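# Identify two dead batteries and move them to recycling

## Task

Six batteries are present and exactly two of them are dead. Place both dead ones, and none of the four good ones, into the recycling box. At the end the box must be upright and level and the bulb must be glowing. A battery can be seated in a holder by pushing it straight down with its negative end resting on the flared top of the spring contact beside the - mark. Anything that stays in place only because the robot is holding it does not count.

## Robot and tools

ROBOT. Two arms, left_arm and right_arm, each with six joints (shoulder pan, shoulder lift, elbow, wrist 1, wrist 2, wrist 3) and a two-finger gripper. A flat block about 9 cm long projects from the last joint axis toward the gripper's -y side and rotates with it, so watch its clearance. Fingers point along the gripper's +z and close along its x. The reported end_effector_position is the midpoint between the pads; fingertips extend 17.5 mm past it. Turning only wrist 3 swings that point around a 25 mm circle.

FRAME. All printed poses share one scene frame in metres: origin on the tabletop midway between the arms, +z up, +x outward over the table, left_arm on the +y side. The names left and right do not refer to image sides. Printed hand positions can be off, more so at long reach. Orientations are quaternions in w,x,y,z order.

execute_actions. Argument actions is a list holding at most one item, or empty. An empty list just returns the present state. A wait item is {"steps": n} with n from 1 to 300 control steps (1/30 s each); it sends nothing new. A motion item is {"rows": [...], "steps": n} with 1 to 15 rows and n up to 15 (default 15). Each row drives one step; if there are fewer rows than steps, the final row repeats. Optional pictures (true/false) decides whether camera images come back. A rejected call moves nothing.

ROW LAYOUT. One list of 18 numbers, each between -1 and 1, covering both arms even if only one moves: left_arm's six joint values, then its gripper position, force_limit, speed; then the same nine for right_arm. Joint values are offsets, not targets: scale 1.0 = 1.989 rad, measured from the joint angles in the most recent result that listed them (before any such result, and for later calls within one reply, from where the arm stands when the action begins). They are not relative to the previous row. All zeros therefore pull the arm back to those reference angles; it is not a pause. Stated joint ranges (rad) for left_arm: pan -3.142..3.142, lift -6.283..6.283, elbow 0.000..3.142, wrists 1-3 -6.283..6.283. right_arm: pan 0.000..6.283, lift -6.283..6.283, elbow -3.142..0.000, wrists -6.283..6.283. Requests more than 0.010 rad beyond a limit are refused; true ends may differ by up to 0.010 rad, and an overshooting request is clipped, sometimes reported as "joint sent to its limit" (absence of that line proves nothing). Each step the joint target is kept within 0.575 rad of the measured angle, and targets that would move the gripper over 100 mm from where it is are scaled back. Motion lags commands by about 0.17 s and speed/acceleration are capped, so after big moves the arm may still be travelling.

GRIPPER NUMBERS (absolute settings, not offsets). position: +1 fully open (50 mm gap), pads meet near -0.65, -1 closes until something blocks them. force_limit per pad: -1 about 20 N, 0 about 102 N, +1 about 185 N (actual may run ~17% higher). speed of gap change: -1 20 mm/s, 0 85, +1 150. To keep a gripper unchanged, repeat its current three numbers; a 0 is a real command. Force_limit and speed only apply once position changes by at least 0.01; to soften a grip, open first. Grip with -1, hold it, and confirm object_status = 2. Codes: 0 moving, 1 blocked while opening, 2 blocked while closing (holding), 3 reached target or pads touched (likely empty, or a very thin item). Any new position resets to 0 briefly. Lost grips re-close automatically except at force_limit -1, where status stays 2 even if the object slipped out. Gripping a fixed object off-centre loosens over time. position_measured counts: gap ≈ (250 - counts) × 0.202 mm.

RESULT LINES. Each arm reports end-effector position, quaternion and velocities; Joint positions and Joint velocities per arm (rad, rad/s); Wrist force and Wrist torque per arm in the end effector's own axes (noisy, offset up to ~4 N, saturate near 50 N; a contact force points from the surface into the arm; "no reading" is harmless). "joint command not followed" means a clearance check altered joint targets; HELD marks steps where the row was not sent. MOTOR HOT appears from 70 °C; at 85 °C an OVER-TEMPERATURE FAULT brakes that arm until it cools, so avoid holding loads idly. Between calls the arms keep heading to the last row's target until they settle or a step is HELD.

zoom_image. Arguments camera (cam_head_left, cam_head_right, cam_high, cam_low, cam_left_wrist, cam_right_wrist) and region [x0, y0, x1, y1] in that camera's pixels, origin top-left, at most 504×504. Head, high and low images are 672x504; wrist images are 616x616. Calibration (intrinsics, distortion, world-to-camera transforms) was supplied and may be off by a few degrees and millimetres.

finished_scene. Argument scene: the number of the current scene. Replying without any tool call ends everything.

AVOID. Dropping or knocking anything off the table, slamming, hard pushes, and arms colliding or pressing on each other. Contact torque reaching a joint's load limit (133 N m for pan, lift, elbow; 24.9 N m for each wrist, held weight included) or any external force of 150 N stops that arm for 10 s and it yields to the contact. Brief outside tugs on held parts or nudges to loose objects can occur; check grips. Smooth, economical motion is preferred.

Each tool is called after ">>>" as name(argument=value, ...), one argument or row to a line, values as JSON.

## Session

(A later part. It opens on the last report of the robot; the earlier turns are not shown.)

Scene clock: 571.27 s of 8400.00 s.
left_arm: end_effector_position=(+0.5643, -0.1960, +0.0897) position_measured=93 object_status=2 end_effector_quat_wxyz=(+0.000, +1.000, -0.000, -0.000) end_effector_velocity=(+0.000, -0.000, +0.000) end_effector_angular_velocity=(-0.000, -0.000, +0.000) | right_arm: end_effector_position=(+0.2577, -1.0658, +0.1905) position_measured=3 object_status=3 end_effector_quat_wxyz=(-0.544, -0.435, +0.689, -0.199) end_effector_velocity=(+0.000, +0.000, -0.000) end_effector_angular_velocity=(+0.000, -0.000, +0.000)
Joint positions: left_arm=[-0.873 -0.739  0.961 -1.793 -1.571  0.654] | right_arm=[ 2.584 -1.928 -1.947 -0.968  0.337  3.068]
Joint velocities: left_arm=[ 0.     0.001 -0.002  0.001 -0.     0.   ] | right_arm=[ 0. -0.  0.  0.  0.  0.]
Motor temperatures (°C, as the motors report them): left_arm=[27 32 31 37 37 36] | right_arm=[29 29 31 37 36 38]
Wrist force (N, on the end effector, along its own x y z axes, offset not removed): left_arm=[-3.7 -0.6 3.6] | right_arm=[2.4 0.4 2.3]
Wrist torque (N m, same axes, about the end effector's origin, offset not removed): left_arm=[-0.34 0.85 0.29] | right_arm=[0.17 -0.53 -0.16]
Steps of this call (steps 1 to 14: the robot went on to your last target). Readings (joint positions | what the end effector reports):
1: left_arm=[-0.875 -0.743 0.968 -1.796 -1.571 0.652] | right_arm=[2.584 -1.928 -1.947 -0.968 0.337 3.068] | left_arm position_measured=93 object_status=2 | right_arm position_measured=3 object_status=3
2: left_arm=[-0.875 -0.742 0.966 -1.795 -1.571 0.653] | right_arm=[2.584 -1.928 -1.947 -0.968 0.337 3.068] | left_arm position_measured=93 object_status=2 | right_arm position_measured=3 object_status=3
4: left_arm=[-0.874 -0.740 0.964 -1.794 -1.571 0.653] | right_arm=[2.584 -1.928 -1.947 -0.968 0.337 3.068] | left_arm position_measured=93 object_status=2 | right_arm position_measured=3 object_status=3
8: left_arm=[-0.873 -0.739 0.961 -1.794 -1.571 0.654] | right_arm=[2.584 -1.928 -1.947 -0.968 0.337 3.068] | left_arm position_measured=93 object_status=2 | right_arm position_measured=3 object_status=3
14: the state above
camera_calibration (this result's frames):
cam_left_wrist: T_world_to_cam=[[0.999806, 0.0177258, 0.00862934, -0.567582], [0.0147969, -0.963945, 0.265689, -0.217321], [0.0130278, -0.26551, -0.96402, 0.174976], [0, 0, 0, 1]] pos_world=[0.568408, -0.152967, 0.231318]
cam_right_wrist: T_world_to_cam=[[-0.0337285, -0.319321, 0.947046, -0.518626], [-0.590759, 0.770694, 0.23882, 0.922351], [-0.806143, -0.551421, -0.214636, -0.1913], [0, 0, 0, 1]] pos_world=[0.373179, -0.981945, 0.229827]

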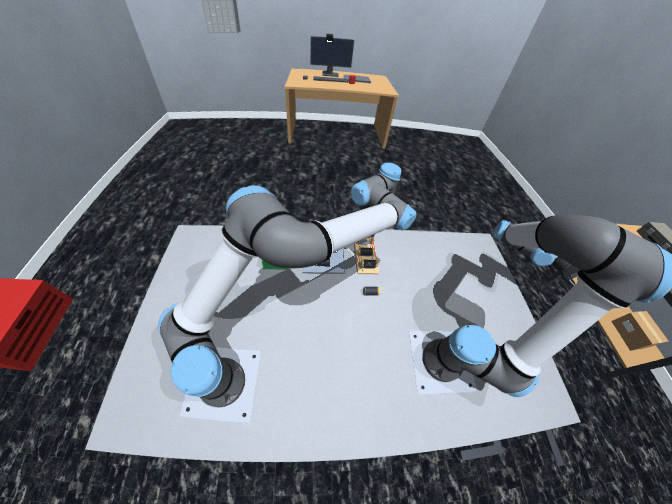

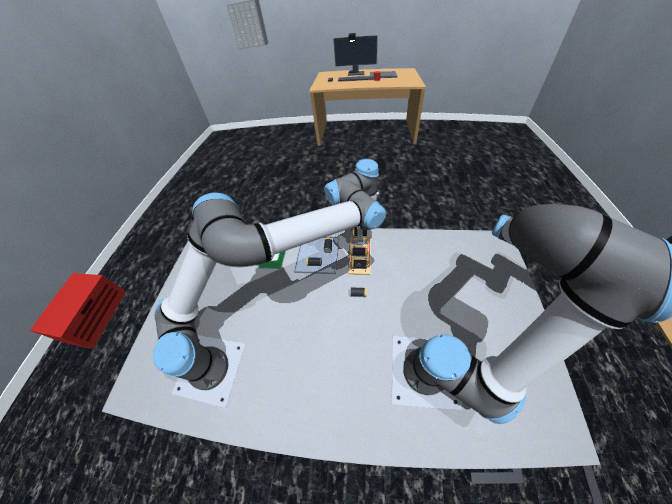

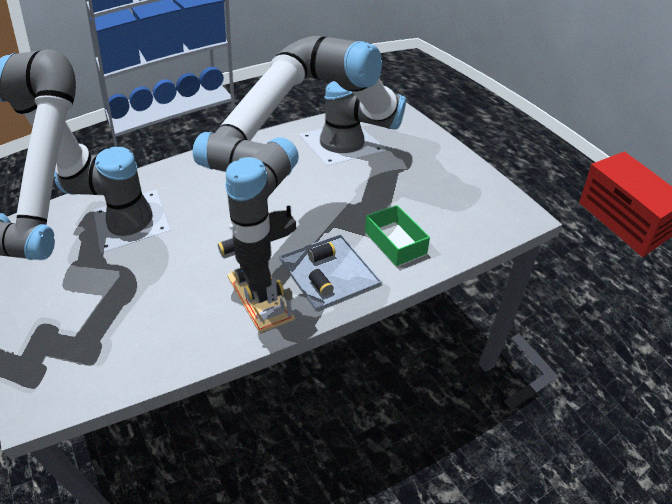

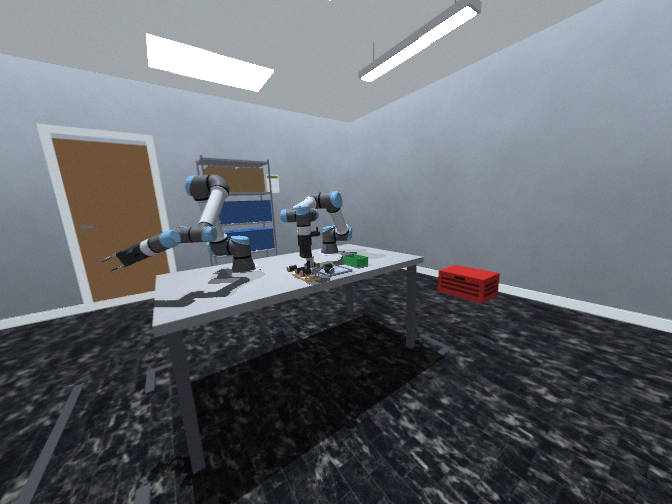

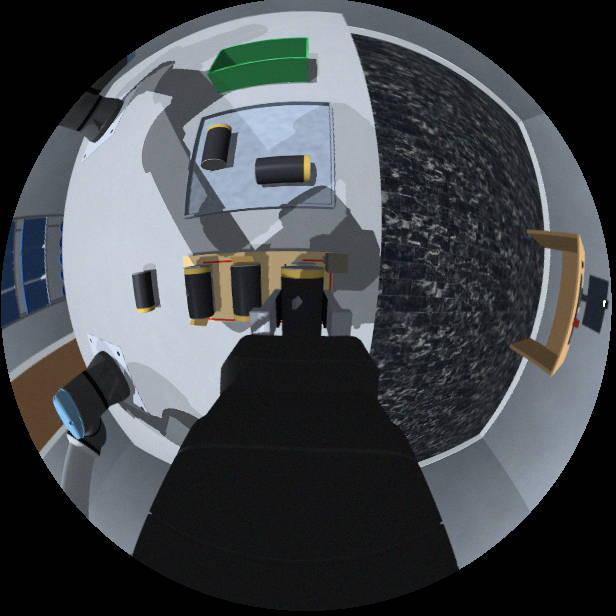

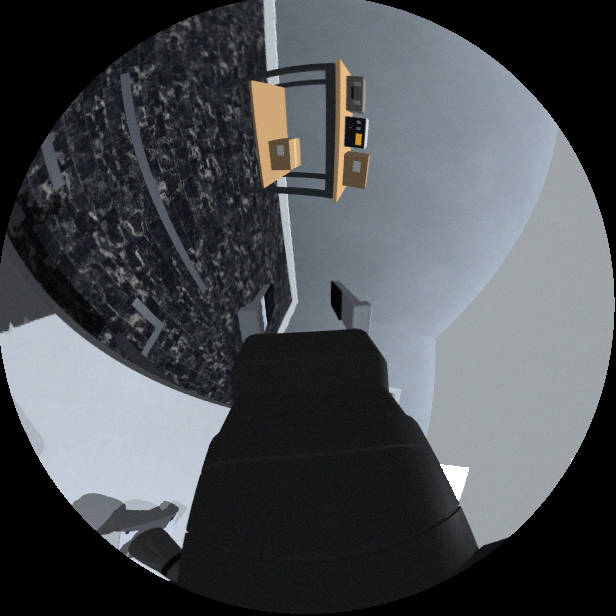

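>>> execute_actions(
  actions=[
    {"rows":[[0,0.003,0.005,-0.008,0,0,-1,0,0,0,0,0,0,0,0,1,0,0],[0,0.006,0.01,-0.016,0,0,-1,0,0,0,0,0,0,0,0,1,0,0],[0,0.009,0.015,-0.024,0,0,-1,0,0,0,0,0,0,0,0,1,0,0],[0,0.0112,0.0185,-0.0297,0,0,-1,0,0,0,0,0,0,0,0,1,0,0],[0,0.0128,0.021,-0.0338,0,0,-1,0,0,0,0,0,0,0,0,1,0,0],[0,0.0141,0.023,-0.0371,0,0,-1,0,0,0,0,0,0,0,0,1,0,0],[0,0.0154,0.025,-0.0404,0,0,-1,0,0,0,0,0,0,0,0,1,0,0],[0,0.0167,0.027,-0.0437,0,0,-1,0,0,0,0,0,0,0,0,1,0,0],[0,0.018,0.029,-0.047,0,0,-1,0,0,0,0,0,0,0,0,1,0,0],[0,0.019,0.0305,-0.0495,0,0,-1,0,0,0,0,0,0,0,0,1,0,0],[0,0.02,0.032,-0.052,0,0,-1,0,0,0,0,0,0,0,0,1,0,0],[0,0.0208,0.0332,-0.054,0,0,-1,0,0,0,0,0,0,0,0,1,0,0]],"steps":15},
  ],
  pictures=false,
)

>>> execute_actions(
  actions=[
    {"steps":18},
  ],
  pictures=false,
)

>>> execute_actions(
  actions=[
    {"rows":[[0,0,0,0,0,0,0.75,0,0,0,0,0,0,0,0,1,0,0]],"steps":12},
  ],
  pictures=false,
)

>>> execute_actions(
  actions=[
    {"rows":[[0,-0.004,-0.007,0.011,0,0,0.75,0,0,0,0,0,0,0,0,1,0,0],[0,-0.008,-0.0135,0.0215,0,0,0.75,0,0,0,0,0,0,0,0,1,0,0],[0,-0.0125,-0.02,0.0325,0,0,0.75,0,0,0,0,0,0,0,0,1,0,0],[0,-0.0167,-0.0267,0.0434,0,0,0.75,0,0,0,0,0,0,0,0,1,0,0],[0,-0.0209,-0.0334,0.0543,0,0,0.75,0,0,0,0,0,0,0,0,1,0,0]],"steps":15},
  ],
  pictures=false,
)

>>> execute_actions(
  actions=[
    {"steps":10},
  ],
  pictures=false,
)

>>> execute_actions(
  actions=[
    {"rows":[[-0.007,-0.012,0.022,-0.01,0,-0.007,0.75,0,0,0,0,0,0,0,0,1,0,0],[-0.014,-0.024,0.044,-0.02,0,-0.014,0.75,0,0,0,0,0,0,0,0,1,0,0],[-0.02,-0.037,0.065,-0.028,0,-0.02,0.75,0,0,0,0,0,0,0,0,1,0,0],[-0.027,-0.049,0.087,-0.038,0,-0.027,0.75,0,0,0,0,0,0,0,0,1,0,0],[-0.0341,-0.0606,0.1081,-0.0475,0,-0.0341,0.75,0,0,0,0,0,0,0,0,1,0,0]],"steps":15},
  ],
  pictures=false,
)

>>> execute_actions(
  actions=[
    {"steps":14},
  ],
)

>>> zoom_image(
  camera="cam_left_wrist",
  region=[200, 220, 440, 340],
)

Scene clock: 584.37 s of 8400.00 s.
left_arm: end_effector_position=(+0.5645, -0.1962, +0.0420) position_measured=93 object_status=2 end_effector_quat_wxyz=(+0.000, +1.000, -0.000, -0.000) end_effector_velocity=(-0.001, -0.000, -0.050) end_effector_angular_velocity=(-0.002, -0.001, -0.003) | right_arm: end_effector_position=(+0.2577, -1.0658, +0.1905) position_measured=3 object_status=3 end_effector_quat_wxyz=(-0.544, -0.435, +0.689, -0.199) end_effector_velocity=(+0.000, +0.000, +0.000) end_effector_angular_velocity=(-0.000, -0.000, +0.000)
Joint positions: left_arm=[-0.873 -0.702  1.019 -1.888 -1.571  0.654] | right_arm=[ 2.584 -1.928 -1.947 -0.968  0.337  3.068]
Joint velocities: left_arm=[-0.002  0.039  0.061 -0.102 -0.     0.001] | right_arm=[ 0.     0.001 -0.    -0.     0.    -0.   ]
Motor temperatures (°C, as the motors report them): left_arm=[27 32 31 37 37 36] | right_arm=[29 29 31 37 36 38]
Wrist force (N, on the end effector, along its own x y z axes, offset not removed): left_arm=[-0.5 3.8 -1.4] | right_arm=[0.4 1.1 0.7]
Wrist torque (N m, same axes, about the end effector's origin, offset not removed): left_arm=[0.09 0.25 0.04] | right_arm=[0.34 -0.23 -0.12]
Steps of this call (steps 1 to 30: the robot went on to your last target; steps 31 to 90: nothing new was sent; then 9.60 s passed at rest; steps 91 to 105: all 15 steps of this action). Readings (joint positions | what the end effector reports):
91: left_arm=[-0.873 -0.738 0.960 -1.793 -1.571 0.654] | right_arm=[2.584 -1.928 -1.947 -0.968 0.337 3.068] | left_arm position_measured=93 object_status=2 | right_arm position_measured=3 object_status=3
92: left_arm=[-0.873 -0.738 0.962 -1.795 -1.571 0.654] | right_arm=[2.584 -1.928 -1.947 -0.968 0.337 3.068] | left_arm position_measured=93 object_status=2 | right_arm position_measured=3 object_status=3
94: left_arm=[-0.873 -0.733 0.970 -1.807 -1.571 0.654] | right_arm=[2.584 -1.928 -1.947 -0.968 0.337 3.068] | left_arm position_measured=93 object_status=2 | right_arm position_measured=3 object_status=3
98: left_arm=[-0.873 -0.719 0.992 -1.843 -1.571 0.654] | right_arm=[2.584 -1.928 -1.947 -0.968 0.337 3.068] | left_arm position_measured=93 object_status=2 | right_arm position_measured=3 object_status=3
105: the state above

Scene clock: 584.97 s of 8400.00 s.
left_arm: end_effector_position=(+0.5644, -0.1961, +0.0361) position_measured=93 object_status=2 end_effector_quat_wxyz=(+0.000, +1.000, -0.000, -0.000) end_effector_velocity=(-0.000, -0.000, -0.000) end_effector_angular_velocity=(+0.000, +0.000, -0.001) | right_arm: end_effector_position=(+0.2577, -1.0658, +0.1905) position_measured=3 object_status=3 end_effector_quat_wxyz=(-0.544, -0.435, +0.689, -0.199) end_effector_velocity=(+0.001, +0.000, +0.000) end_effector_angular_velocity=(-0.000, -0.000, +0.002)
Joint positions: left_arm=[-0.873 -0.697  1.027 -1.9   -1.571  0.654] | right_arm=[ 2.584 -1.928 -1.947 -0.968  0.337  3.068]
Joint velocities: left_arm=[-0.     0.     0.001 -0.001  0.     0.001] | right_arm=[ 0.001  0.    -0.    -0.     0.    -0.   ]
Motor temperatures (°C, as the motors report them): left_arm=[27 32 31 37 37 36] | right_arm=[29 29 31 37 36 38]
Wrist force (N, on the end effector, along its own x y z axes, offset not removed): left_arm=[-3.3 3.0 -4.4] | right_arm=[0.2 0.5 2.7]
Wrist torque (N m, same axes, about the end effector's origin, offset not removed): left_arm=[-0.20 0.55 0.04] | right_arm=[0.23 -0.20 -0.09]
Steps of this call (steps 1 to 18: the robot went on to your last target). Readings (joint positions | what the end effector reports):
1: left_arm=[-0.873 -0.701 1.021 -1.891 -1.571 0.654] | right_arm=[2.584 -1.928 -1.947 -0.968 0.337 3.068] | left_arm position_measured=93 object_status=2 | right_arm position_measured=3 object_status=3
2: left_arm=[-0.873 -0.700 1.022 -1.894 -1.571 0.654] | right_arm=[2.584 -1.928 -1.947 -0.968 0.337 3.068] | left_arm position_measured=93 object_status=2 | right_arm position_measured=3 object_status=3
4: left_arm=[-0.873 -0.699 1.024 -1.897 -1.571 0.654] | right_arm=[2.584 -1.928 -1.947 -0.968 0.337 3.068] | left_arm position_measured=93 object_status=2 | right_arm position_measured=3 object_status=3
8: left_arm=[-0.873 -0.698 1.026 -1.899 -1.571 0.654] | right_arm=[2.584 -1.928 -1.947 -0.968 0.337 3.068] | left_arm position_measured=93 object_status=2 | right_arm position_measured=3 object_status=3
18: the state above

Scene clock: 585.37 s of 8400.00 s.
left_arm: end_effector_position=(+0.5644, -0.1960, +0.0360) position_measured=41 object_status=3 end_effector_quat_wxyz=(+0.000, +1.000, -0.000, -0.000) end_effector_velocity=(+0.000, +0.000, -0.001) end_effector_angular_velocity=(+0.001, +0.001, -0.002) | right_arm: end_effector_position=(+0.2577, -1.0658, +0.1905) position_measured=3 object_status=3 end_effector_quat_wxyz=(-0.544, -0.435, +0.689, -0.199) end_effector_velocity=(-0.001, -0.000, -0.000) end_effector_angular_velocity=(+0.000, +0.001, -0.001)
Joint positions: left_arm=[-0.873 -0.697  1.027 -1.9   -1.571  0.654] | right_arm=[ 2.584 -1.928 -1.947 -0.968  0.337  3.068]
Joint velocities: left_arm=[ 0.     0.001  0.    -0.    -0.     0.002] | right_arm=[-0.001  0.    -0.    -0.001 -0.     0.   ]
Motor temperatures (°C, as the motors report them): left_arm=[27 32 31 37 37 36] | right_arm=[29 29 31 37 36 38]
Wrist force (N, on the end effector, along its own x y z axes, offset not removed): left_arm=[-4.1 -0.3 2.0] | right_arm=[0.0 -1.3 2.1]
Wrist torque (N m, same axes, about the end effector's origin, offset not removed): left_arm=[-0.21 0.90 0.23] | right_arm=[-0.12 -0.16 -0.16]
Steps of this call (steps 1 to 12: all 12 steps of this action). Readings (joint positions | what the end effector reports):
1: left_arm=[-0.873 -0.697 1.027 -1.900 -1.571 0.654] | right_arm=[2.584 -1.928 -1.947 -0.968 0.337 3.068] | left_arm position_measured=88 object_status=0 | right_arm position_measured=3 object_status=3
2: left_arm=[-0.873 -0.697 1.027 -1.900 -1.571 0.654] | right_arm=[2.584 -1.928 -1.947 -0.968 0.337 3.068] | left_arm position_measured=74 object_status=0 | right_arm position_measured=3 object_status=3
4: left_arm=[-0.873 -0.697 1.027 -1.900 -1.571 0.654] | right_arm=[2.584 -1.928 -1.947 -0.968 0.337 3.068] | left_arm position_measured=47 object_status=0 | right_arm position_measured=3 object_status=3
8: left_arm=[-0.873 -0.697 1.027 -1.900 -1.571 0.654] | right_arm=[2.584 -1.928 -1.947 -0.968 0.337 3.068] | left_arm position_measured=41 object_status=0 | right_arm position_measured=3 object_status=3
12: the state above

Scene clock: 585.87 s of 8400.00 s.
left_arm: end_effector_position=(+0.5644, -0.1960, +0.0876) position_measured=41 object_status=3 end_effector_quat_wxyz=(+0.000, +1.000, -0.000, -0.000) end_effector_velocity=(-0.001, +0.001, +0.021) end_effector_angular_velocity=(+0.000, +0.000, +0.000) | right_arm: end_effector_position=(+0.2577, -1.0658, +0.1905) position_measured=3 object_status=3 end_effector_quat_wxyz=(-0.544, -0.435, +0.689, -0.199) end_effector_velocity=(+0.000, -0.000, -0.000) end_effector_angular_velocity=(-0.000, -0.000, +0.000)
Joint positions: left_arm=[-0.873 -0.737  0.963 -1.797 -1.571  0.654] | right_arm=[ 2.584 -1.928 -1.947 -0.968  0.337  3.068]
Joint velocities: left_arm=[-0.    -0.016 -0.025  0.041  0.    -0.001] | right_arm=[ 0.    -0.     0.     0.001 -0.    -0.   ]
Motor temperatures (°C, as the motors report them): left_arm=[27 32 31 37 37 36] | right_arm=[29 29 31 37 36 38]
Wrist force (N, on the end effector, along its own x y z axes, offset not removed): left_arm=[-0.3 1.4 1.4] | right_arm=[0.0 0.7 1.5]
Wrist torque (N m, same axes, about the end effector's origin, offset not removed): left_arm=[-0.09 0.15 0.18] | right_arm=[0.22 -0.19 -0.13]
Steps of this call (steps 1 to 15: all 15 steps of this action). Readings (joint positions | what the end effector reports):
1: left_arm=[-0.873 -0.697 1.027 -1.900 -1.571 0.654] | right_arm=[2.584 -1.928 -1.947 -0.968 0.337 3.068] | left_arm position_measured=41 object_status=3 | right_arm position_measured=3 object_status=3
2: left_arm=[-0.873 -0.698 1.025 -1.898 -1.571 0.654] | right_arm=[2.584 -1.928 -1.947 -0.968 0.337 3.068] | left_arm position_measured=41 object_status=3 | right_arm position_measured=3 object_status=3
4: left_arm=[-0.873 -0.705 1.014 -1.882 -1.571 0.654] | right_arm=[2.584 -1.928 -1.947 -0.968 0.337 3.068] | left_arm position_measured=41 object_status=3 | right_arm position_measured=3 object_status=3
8: left_arm=[-0.873 -0.726 0.982 -1.828 -1.571 0.654] | right_arm=[2.584 -1.928 -1.947 -0.968 0.337 3.068] | left_arm position_measured=41 object_status=3 | right_arm position_measured=3 object_status=3
15: the state above

Scene clock: 586.20 s of 8400.00 s.
left_arm: end_effector_position=(+0.5643, -0.1959, +0.0899) position_measured=41 object_status=3 end_effector_quat_wxyz=(+0.000, +1.000, -0.000, -0.000) end_effector_velocity=(+0.000, +0.000, +0.001) end_effector_angular_velocity=(+0.000, +0.000, +0.001) | right_arm: end_effector_position=(+0.2577, -1.0658, +0.1905) position_measured=3 object_status=3 end_effector_quat_wxyz=(-0.544, -0.435, +0.689, -0.199) end_effector_velocity=(-0.000, +0.000, -0.000) end_effector_angular_velocity=(+0.001, +0.002, -0.000)
Joint positions: left_arm=[-0.873 -0.739  0.96  -1.793 -1.571  0.654] | right_arm=[ 2.584 -1.928 -1.947 -0.968  0.337  3.068]
Joint velocities: left_arm=[ 0.    -0.001 -0.001  0.003  0.    -0.001] | right_arm=[-0.    -0.     0.    -0.002 -0.     0.   ]
Motor temperatures (°C, as the motors report them): left_arm=[27 32 31 37 37 36] | right_arm=[29 29 31 37 36 38]
Wrist force (N, on the end effector, along its own x y z axes, offset not removed): left_arm=[-1.9 -0.5 -1.6] | right_arm=[-0.2 0.7 1.6]
Wrist torque (N m, same axes, about the end effector's origin, offset not removed): left_arm=[-0.41 0.56 0.16] | right_arm=[0.21 -0.10 -0.18]
Steps of this call (steps 1 to 10: the robot went on to your last target). Readings (joint positions | what the end effector reports):
1: left_arm=[-0.873 -0.737 0.962 -1.796 -1.571 0.654] | right_arm=[2.584 -1.928 -1.947 -0.968 0.337 3.068] | left_arm position_measured=41 object_status=3 | right_arm position_measured=3 object_status=3
2: left_arm=[-0.873 -0.738 0.962 -1.795 -1.571 0.654] | right_arm=[2.584 -1.928 -1.947 -0.968 0.337 3.068] | left_arm position_measured=41 object_status=3 | right_arm position_measured=3 object_status=3
4: left_arm=[-0.873 -0.738 0.961 -1.794 -1.571 0.654] | right_arm=[2.584 -1.928 -1.947 -0.968 0.337 3.068] | left_arm position_measured=41 object_status=3 | right_arm position_measured=3 object_status=3
8: left_arm=[-0.873 -0.739 0.960 -1.793 -1.571 0.654] | right_arm=[2.584 -1.928 -1.947 -0.968 0.337 3.068] | left_arm position_measured=41 object_status=3 | right_arm position_measured=3 object_status=3
10: the state above

Scene clock: 586.70 s of 8400.00 s.
left_arm: end_effector_position=(+0.5029, -0.1964, +0.0902) position_measured=41 object_status=3 end_effector_quat_wxyz=(+0.001, +1.000, -0.000, +0.000) end_effector_velocity=(-0.025, +0.004, -0.002) end_effector_angular_velocity=(+0.003, +0.002, -0.000) | right_arm: end_effector_position=(+0.2577, -1.0658, +0.1905) position_measured=3 object_status=3 end_effector_quat_wxyz=(-0.544, -0.435, +0.689, -0.199) end_effector_velocity=(+0.000, +0.000, +0.000) end_effector_angular_velocity=(-0.001, -0.001, +0.000)
Joint positions: left_arm=[-0.938 -0.854  1.165 -1.883 -1.571  0.589] | right_arm=[ 2.584 -1.928 -1.947 -0.968  0.337  3.068]
Joint velocities: left_arm=[-0.024 -0.047  0.087 -0.036 -0.    -0.024] | right_arm=[0. 0. 0. 0. 0. 0.]
Motor temperatures (°C, as the motors report them): left_arm=[27 32 31 37 37 36] | right_arm=[29 29 31 37 36 38]
Wrist force (N, on the end effector, along its own x y z axes, offset not removed): left_arm=[-2.8 -0.1 -1.0] | right_arm=[-0.5 0.7 1.7]
Wrist torque (N m, same axes, about the end effector's origin, offset not removed): left_arm=[-0.29 0.70 0.13] | right_arm=[0.31 -0.13 -0.08]
Steps of this call (steps 1 to 15: all 15 steps of this action). Readings (joint positions | what the end effector reports):
1: left_arm=[-0.873 -0.739 0.960 -1.793 -1.571 0.654] | right_arm=[2.584 -1.928 -1.947 -0.968 0.337 3.068] | left_arm position_measured=41 object_status=3 | right_arm position_measured=3 object_status=3
2: left_arm=[-0.875 -0.742 0.965 -1.795 -1.571 0.652] | right_arm=[2.584 -1.928 -1.947 -0.968 0.337 3.068] | left_arm position_measured=41 object_status=3 | right_arm position_measured=3 object_status=3
4: left_arm=[-0.885 -0.760 0.995 -1.810 -1.571 0.642] | right_arm=[2.584 -1.928 -1.947 -0.968 0.337 3.068] | left_arm position_measured=41 object_status=3 | right_arm position_measured=3 object_status=3
8: left_arm=[-0.919 -0.819 1.100 -1.856 -1.571 0.608] | right_arm=[2.584 -1.928 -1.947 -0.968 0.337 3.068] | left_arm position_measured=41 object_status=3 | right_arm position_measured=3 object_status=3
15: the state above

Scene clock: 587.17 s of 8400.00 s.
left_arm: end_effector_position=(+0.4999, -0.1959, +0.0899) position_measured=41 object_status=3 end_effector_quat_wxyz=(+0.000, +1.000, -0.000, -0.000) end_effector_velocity=(-0.001, -0.000, +0.001) end_effector_angular_velocity=(-0.001, -0.001, +0.002) | right_arm: end_effector_position=(+0.2577, -1.0658, +0.1905) position_measured=3 object_status=3 end_effector_quat_wxyz=(-0.544, -0.435, +0.689, -0.199) end_effector_velocity=(-0.001, -0.000, +0.000) end_effector_angular_velocity=(+0.000, -0.001, -0.001)
Joint positions: left_arm=[-0.941 -0.859  1.175 -1.887 -1.571  0.587] | right_arm=[ 2.584 -1.928 -1.947 -0.968  0.337  3.068]
Joint velocities: left_arm=[-0.001 -0.002  0.002 -0.001  0.    -0.002] | right_arm=[-0.001  0.001  0.    -0.     0.     0.   ]
Motor temperatures (°C, as the motors report them): left_arm=[27 32 31 37 37 36] | right_arm=[29 29 31 37 36 38]
Wrist force (N, on the end effector, along its own x y z axes, offset not removed): left_arm=[-6.1 -2.4 -0.9] | right_arm=[-0.3 0.1 1.8]
Wrist torque (N m, same axes, about the end effector's origin, offset not removed): left_arm=[-0.60 1.25 0.14] | right_arm=[0.08 -0.12 -0.15]
Steps of this call (steps 1 to 14: the robot went on to your last target). Readings (joint positions | what the end effector reports):
1: left_arm=[-0.938 -0.855 1.168 -1.884 -1.571 0.589] | right_arm=[2.584 -1.928 -1.947 -0.968 0.337 3.068] | left_arm position_measured=41 object_status=3 | right_arm position_measured=3 object_status=3
2: left_arm=[-0.939 -0.856 1.170 -1.885 -1.571 0.588] | right_arm=[2.584 -1.928 -1.947 -0.968 0.337 3.068] | left_arm position_measured=41 object_status=3 | right_arm position_measured=3 object_status=3
4: left_arm=[-0.940 -0.858 1.172 -1.886 -1.571 0.587] | right_arm=[2.584 -1.928 -1.947 -0.968 0.337 3.068] | left_arm position_measured=41 object_status=3 | right_arm position_measured=3 object_status=3
8: left_arm=[-0.940 -0.859 1.174 -1.887 -1.571 0.587] | right_arm=[2.584 -1.928 -1.947 -0.968 0.337 3.068] | left_arm position_measured=41 object_status=3 | right_arm position_measured=3 object_status=3
14: the state above
camera_calibration (this result's frames):
cam_left_wrist: T_world_to_cam=[[0.999805, 0.0177874, 0.0085551, -0.503219], [0.0148767, -0.96396, 0.265632, -0.216353], [0.0129717, -0.265452, -0.964037, 0.176014], [0, 0, 0, 1]] pos_world=[0.504056, -0.152882, 0.23146]
cam_right_wrist: T_world_to_cam=[[-0.0337286, -0.319321, 0.947046, -0.518626], [-0.590759, 0.770694, 0.23882, 0.922351], [-0.806143, -0.551421, -0.214636, -0.191299], [0, 0, 0, 1]] pos_world=[0.373179, -0.981945, 0.229827]

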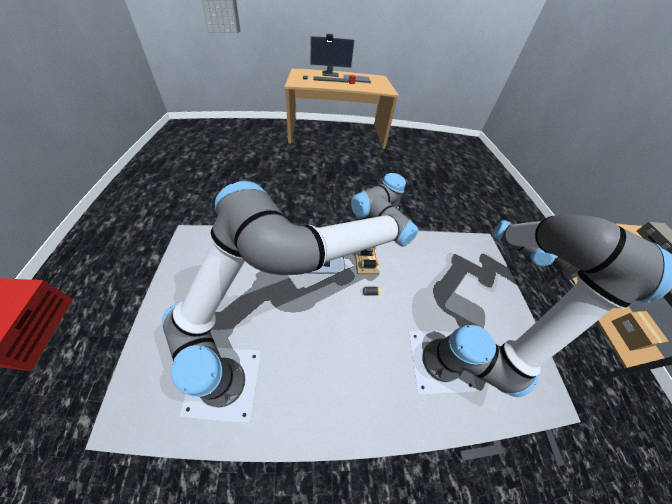

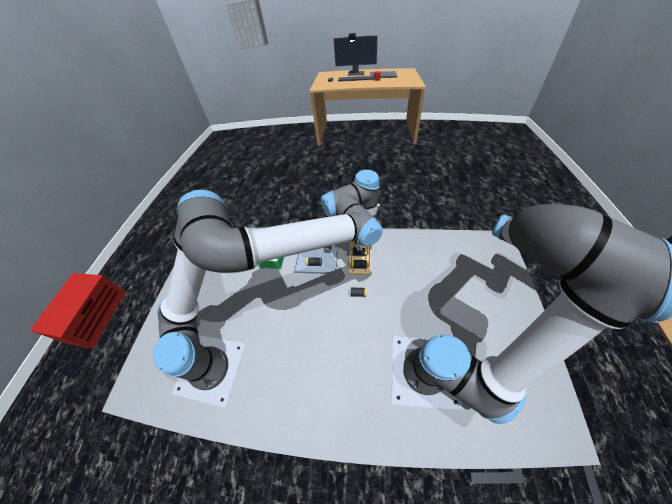

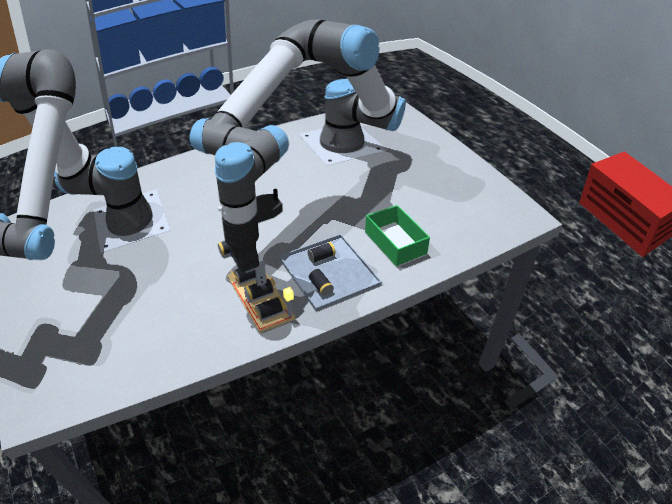

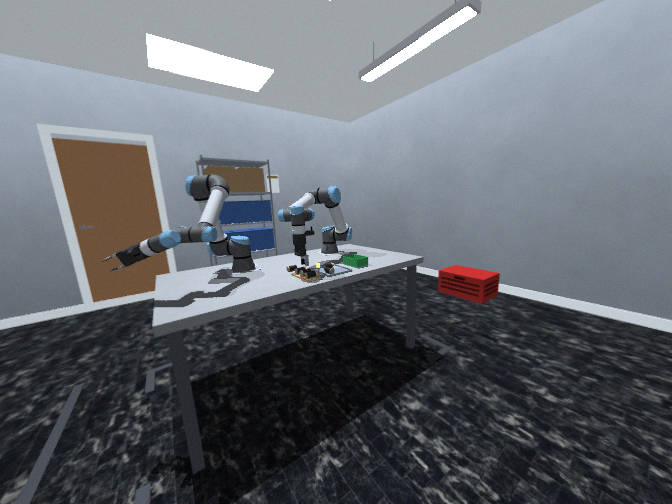

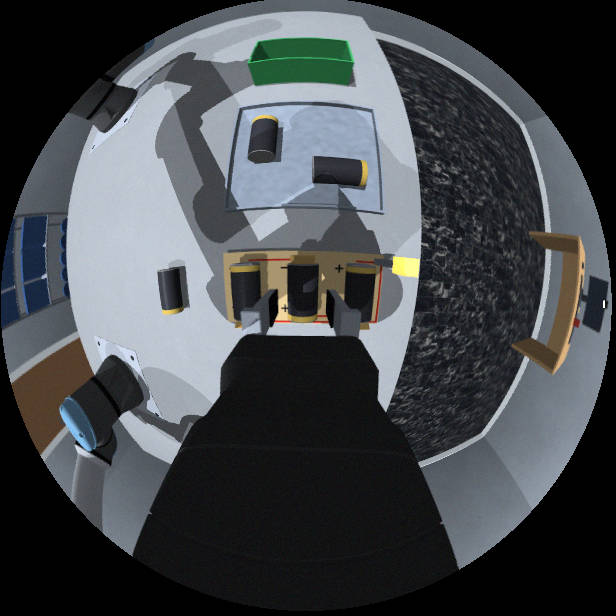

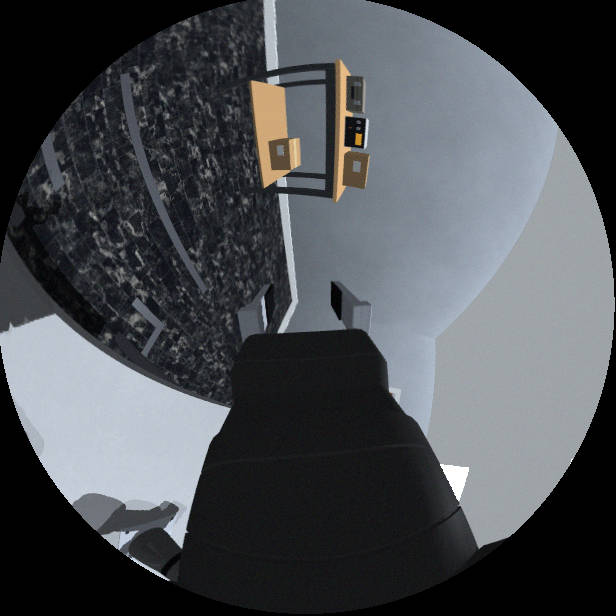

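Region (200, 220, 440, 340) of cam_left_wrist's 616x616 image, scaled by 2.100, with more detail than that image has.

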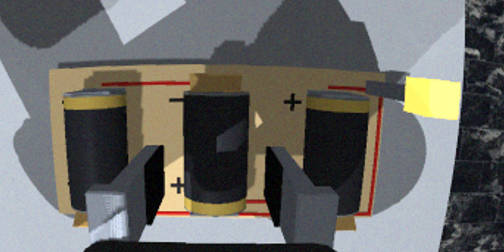

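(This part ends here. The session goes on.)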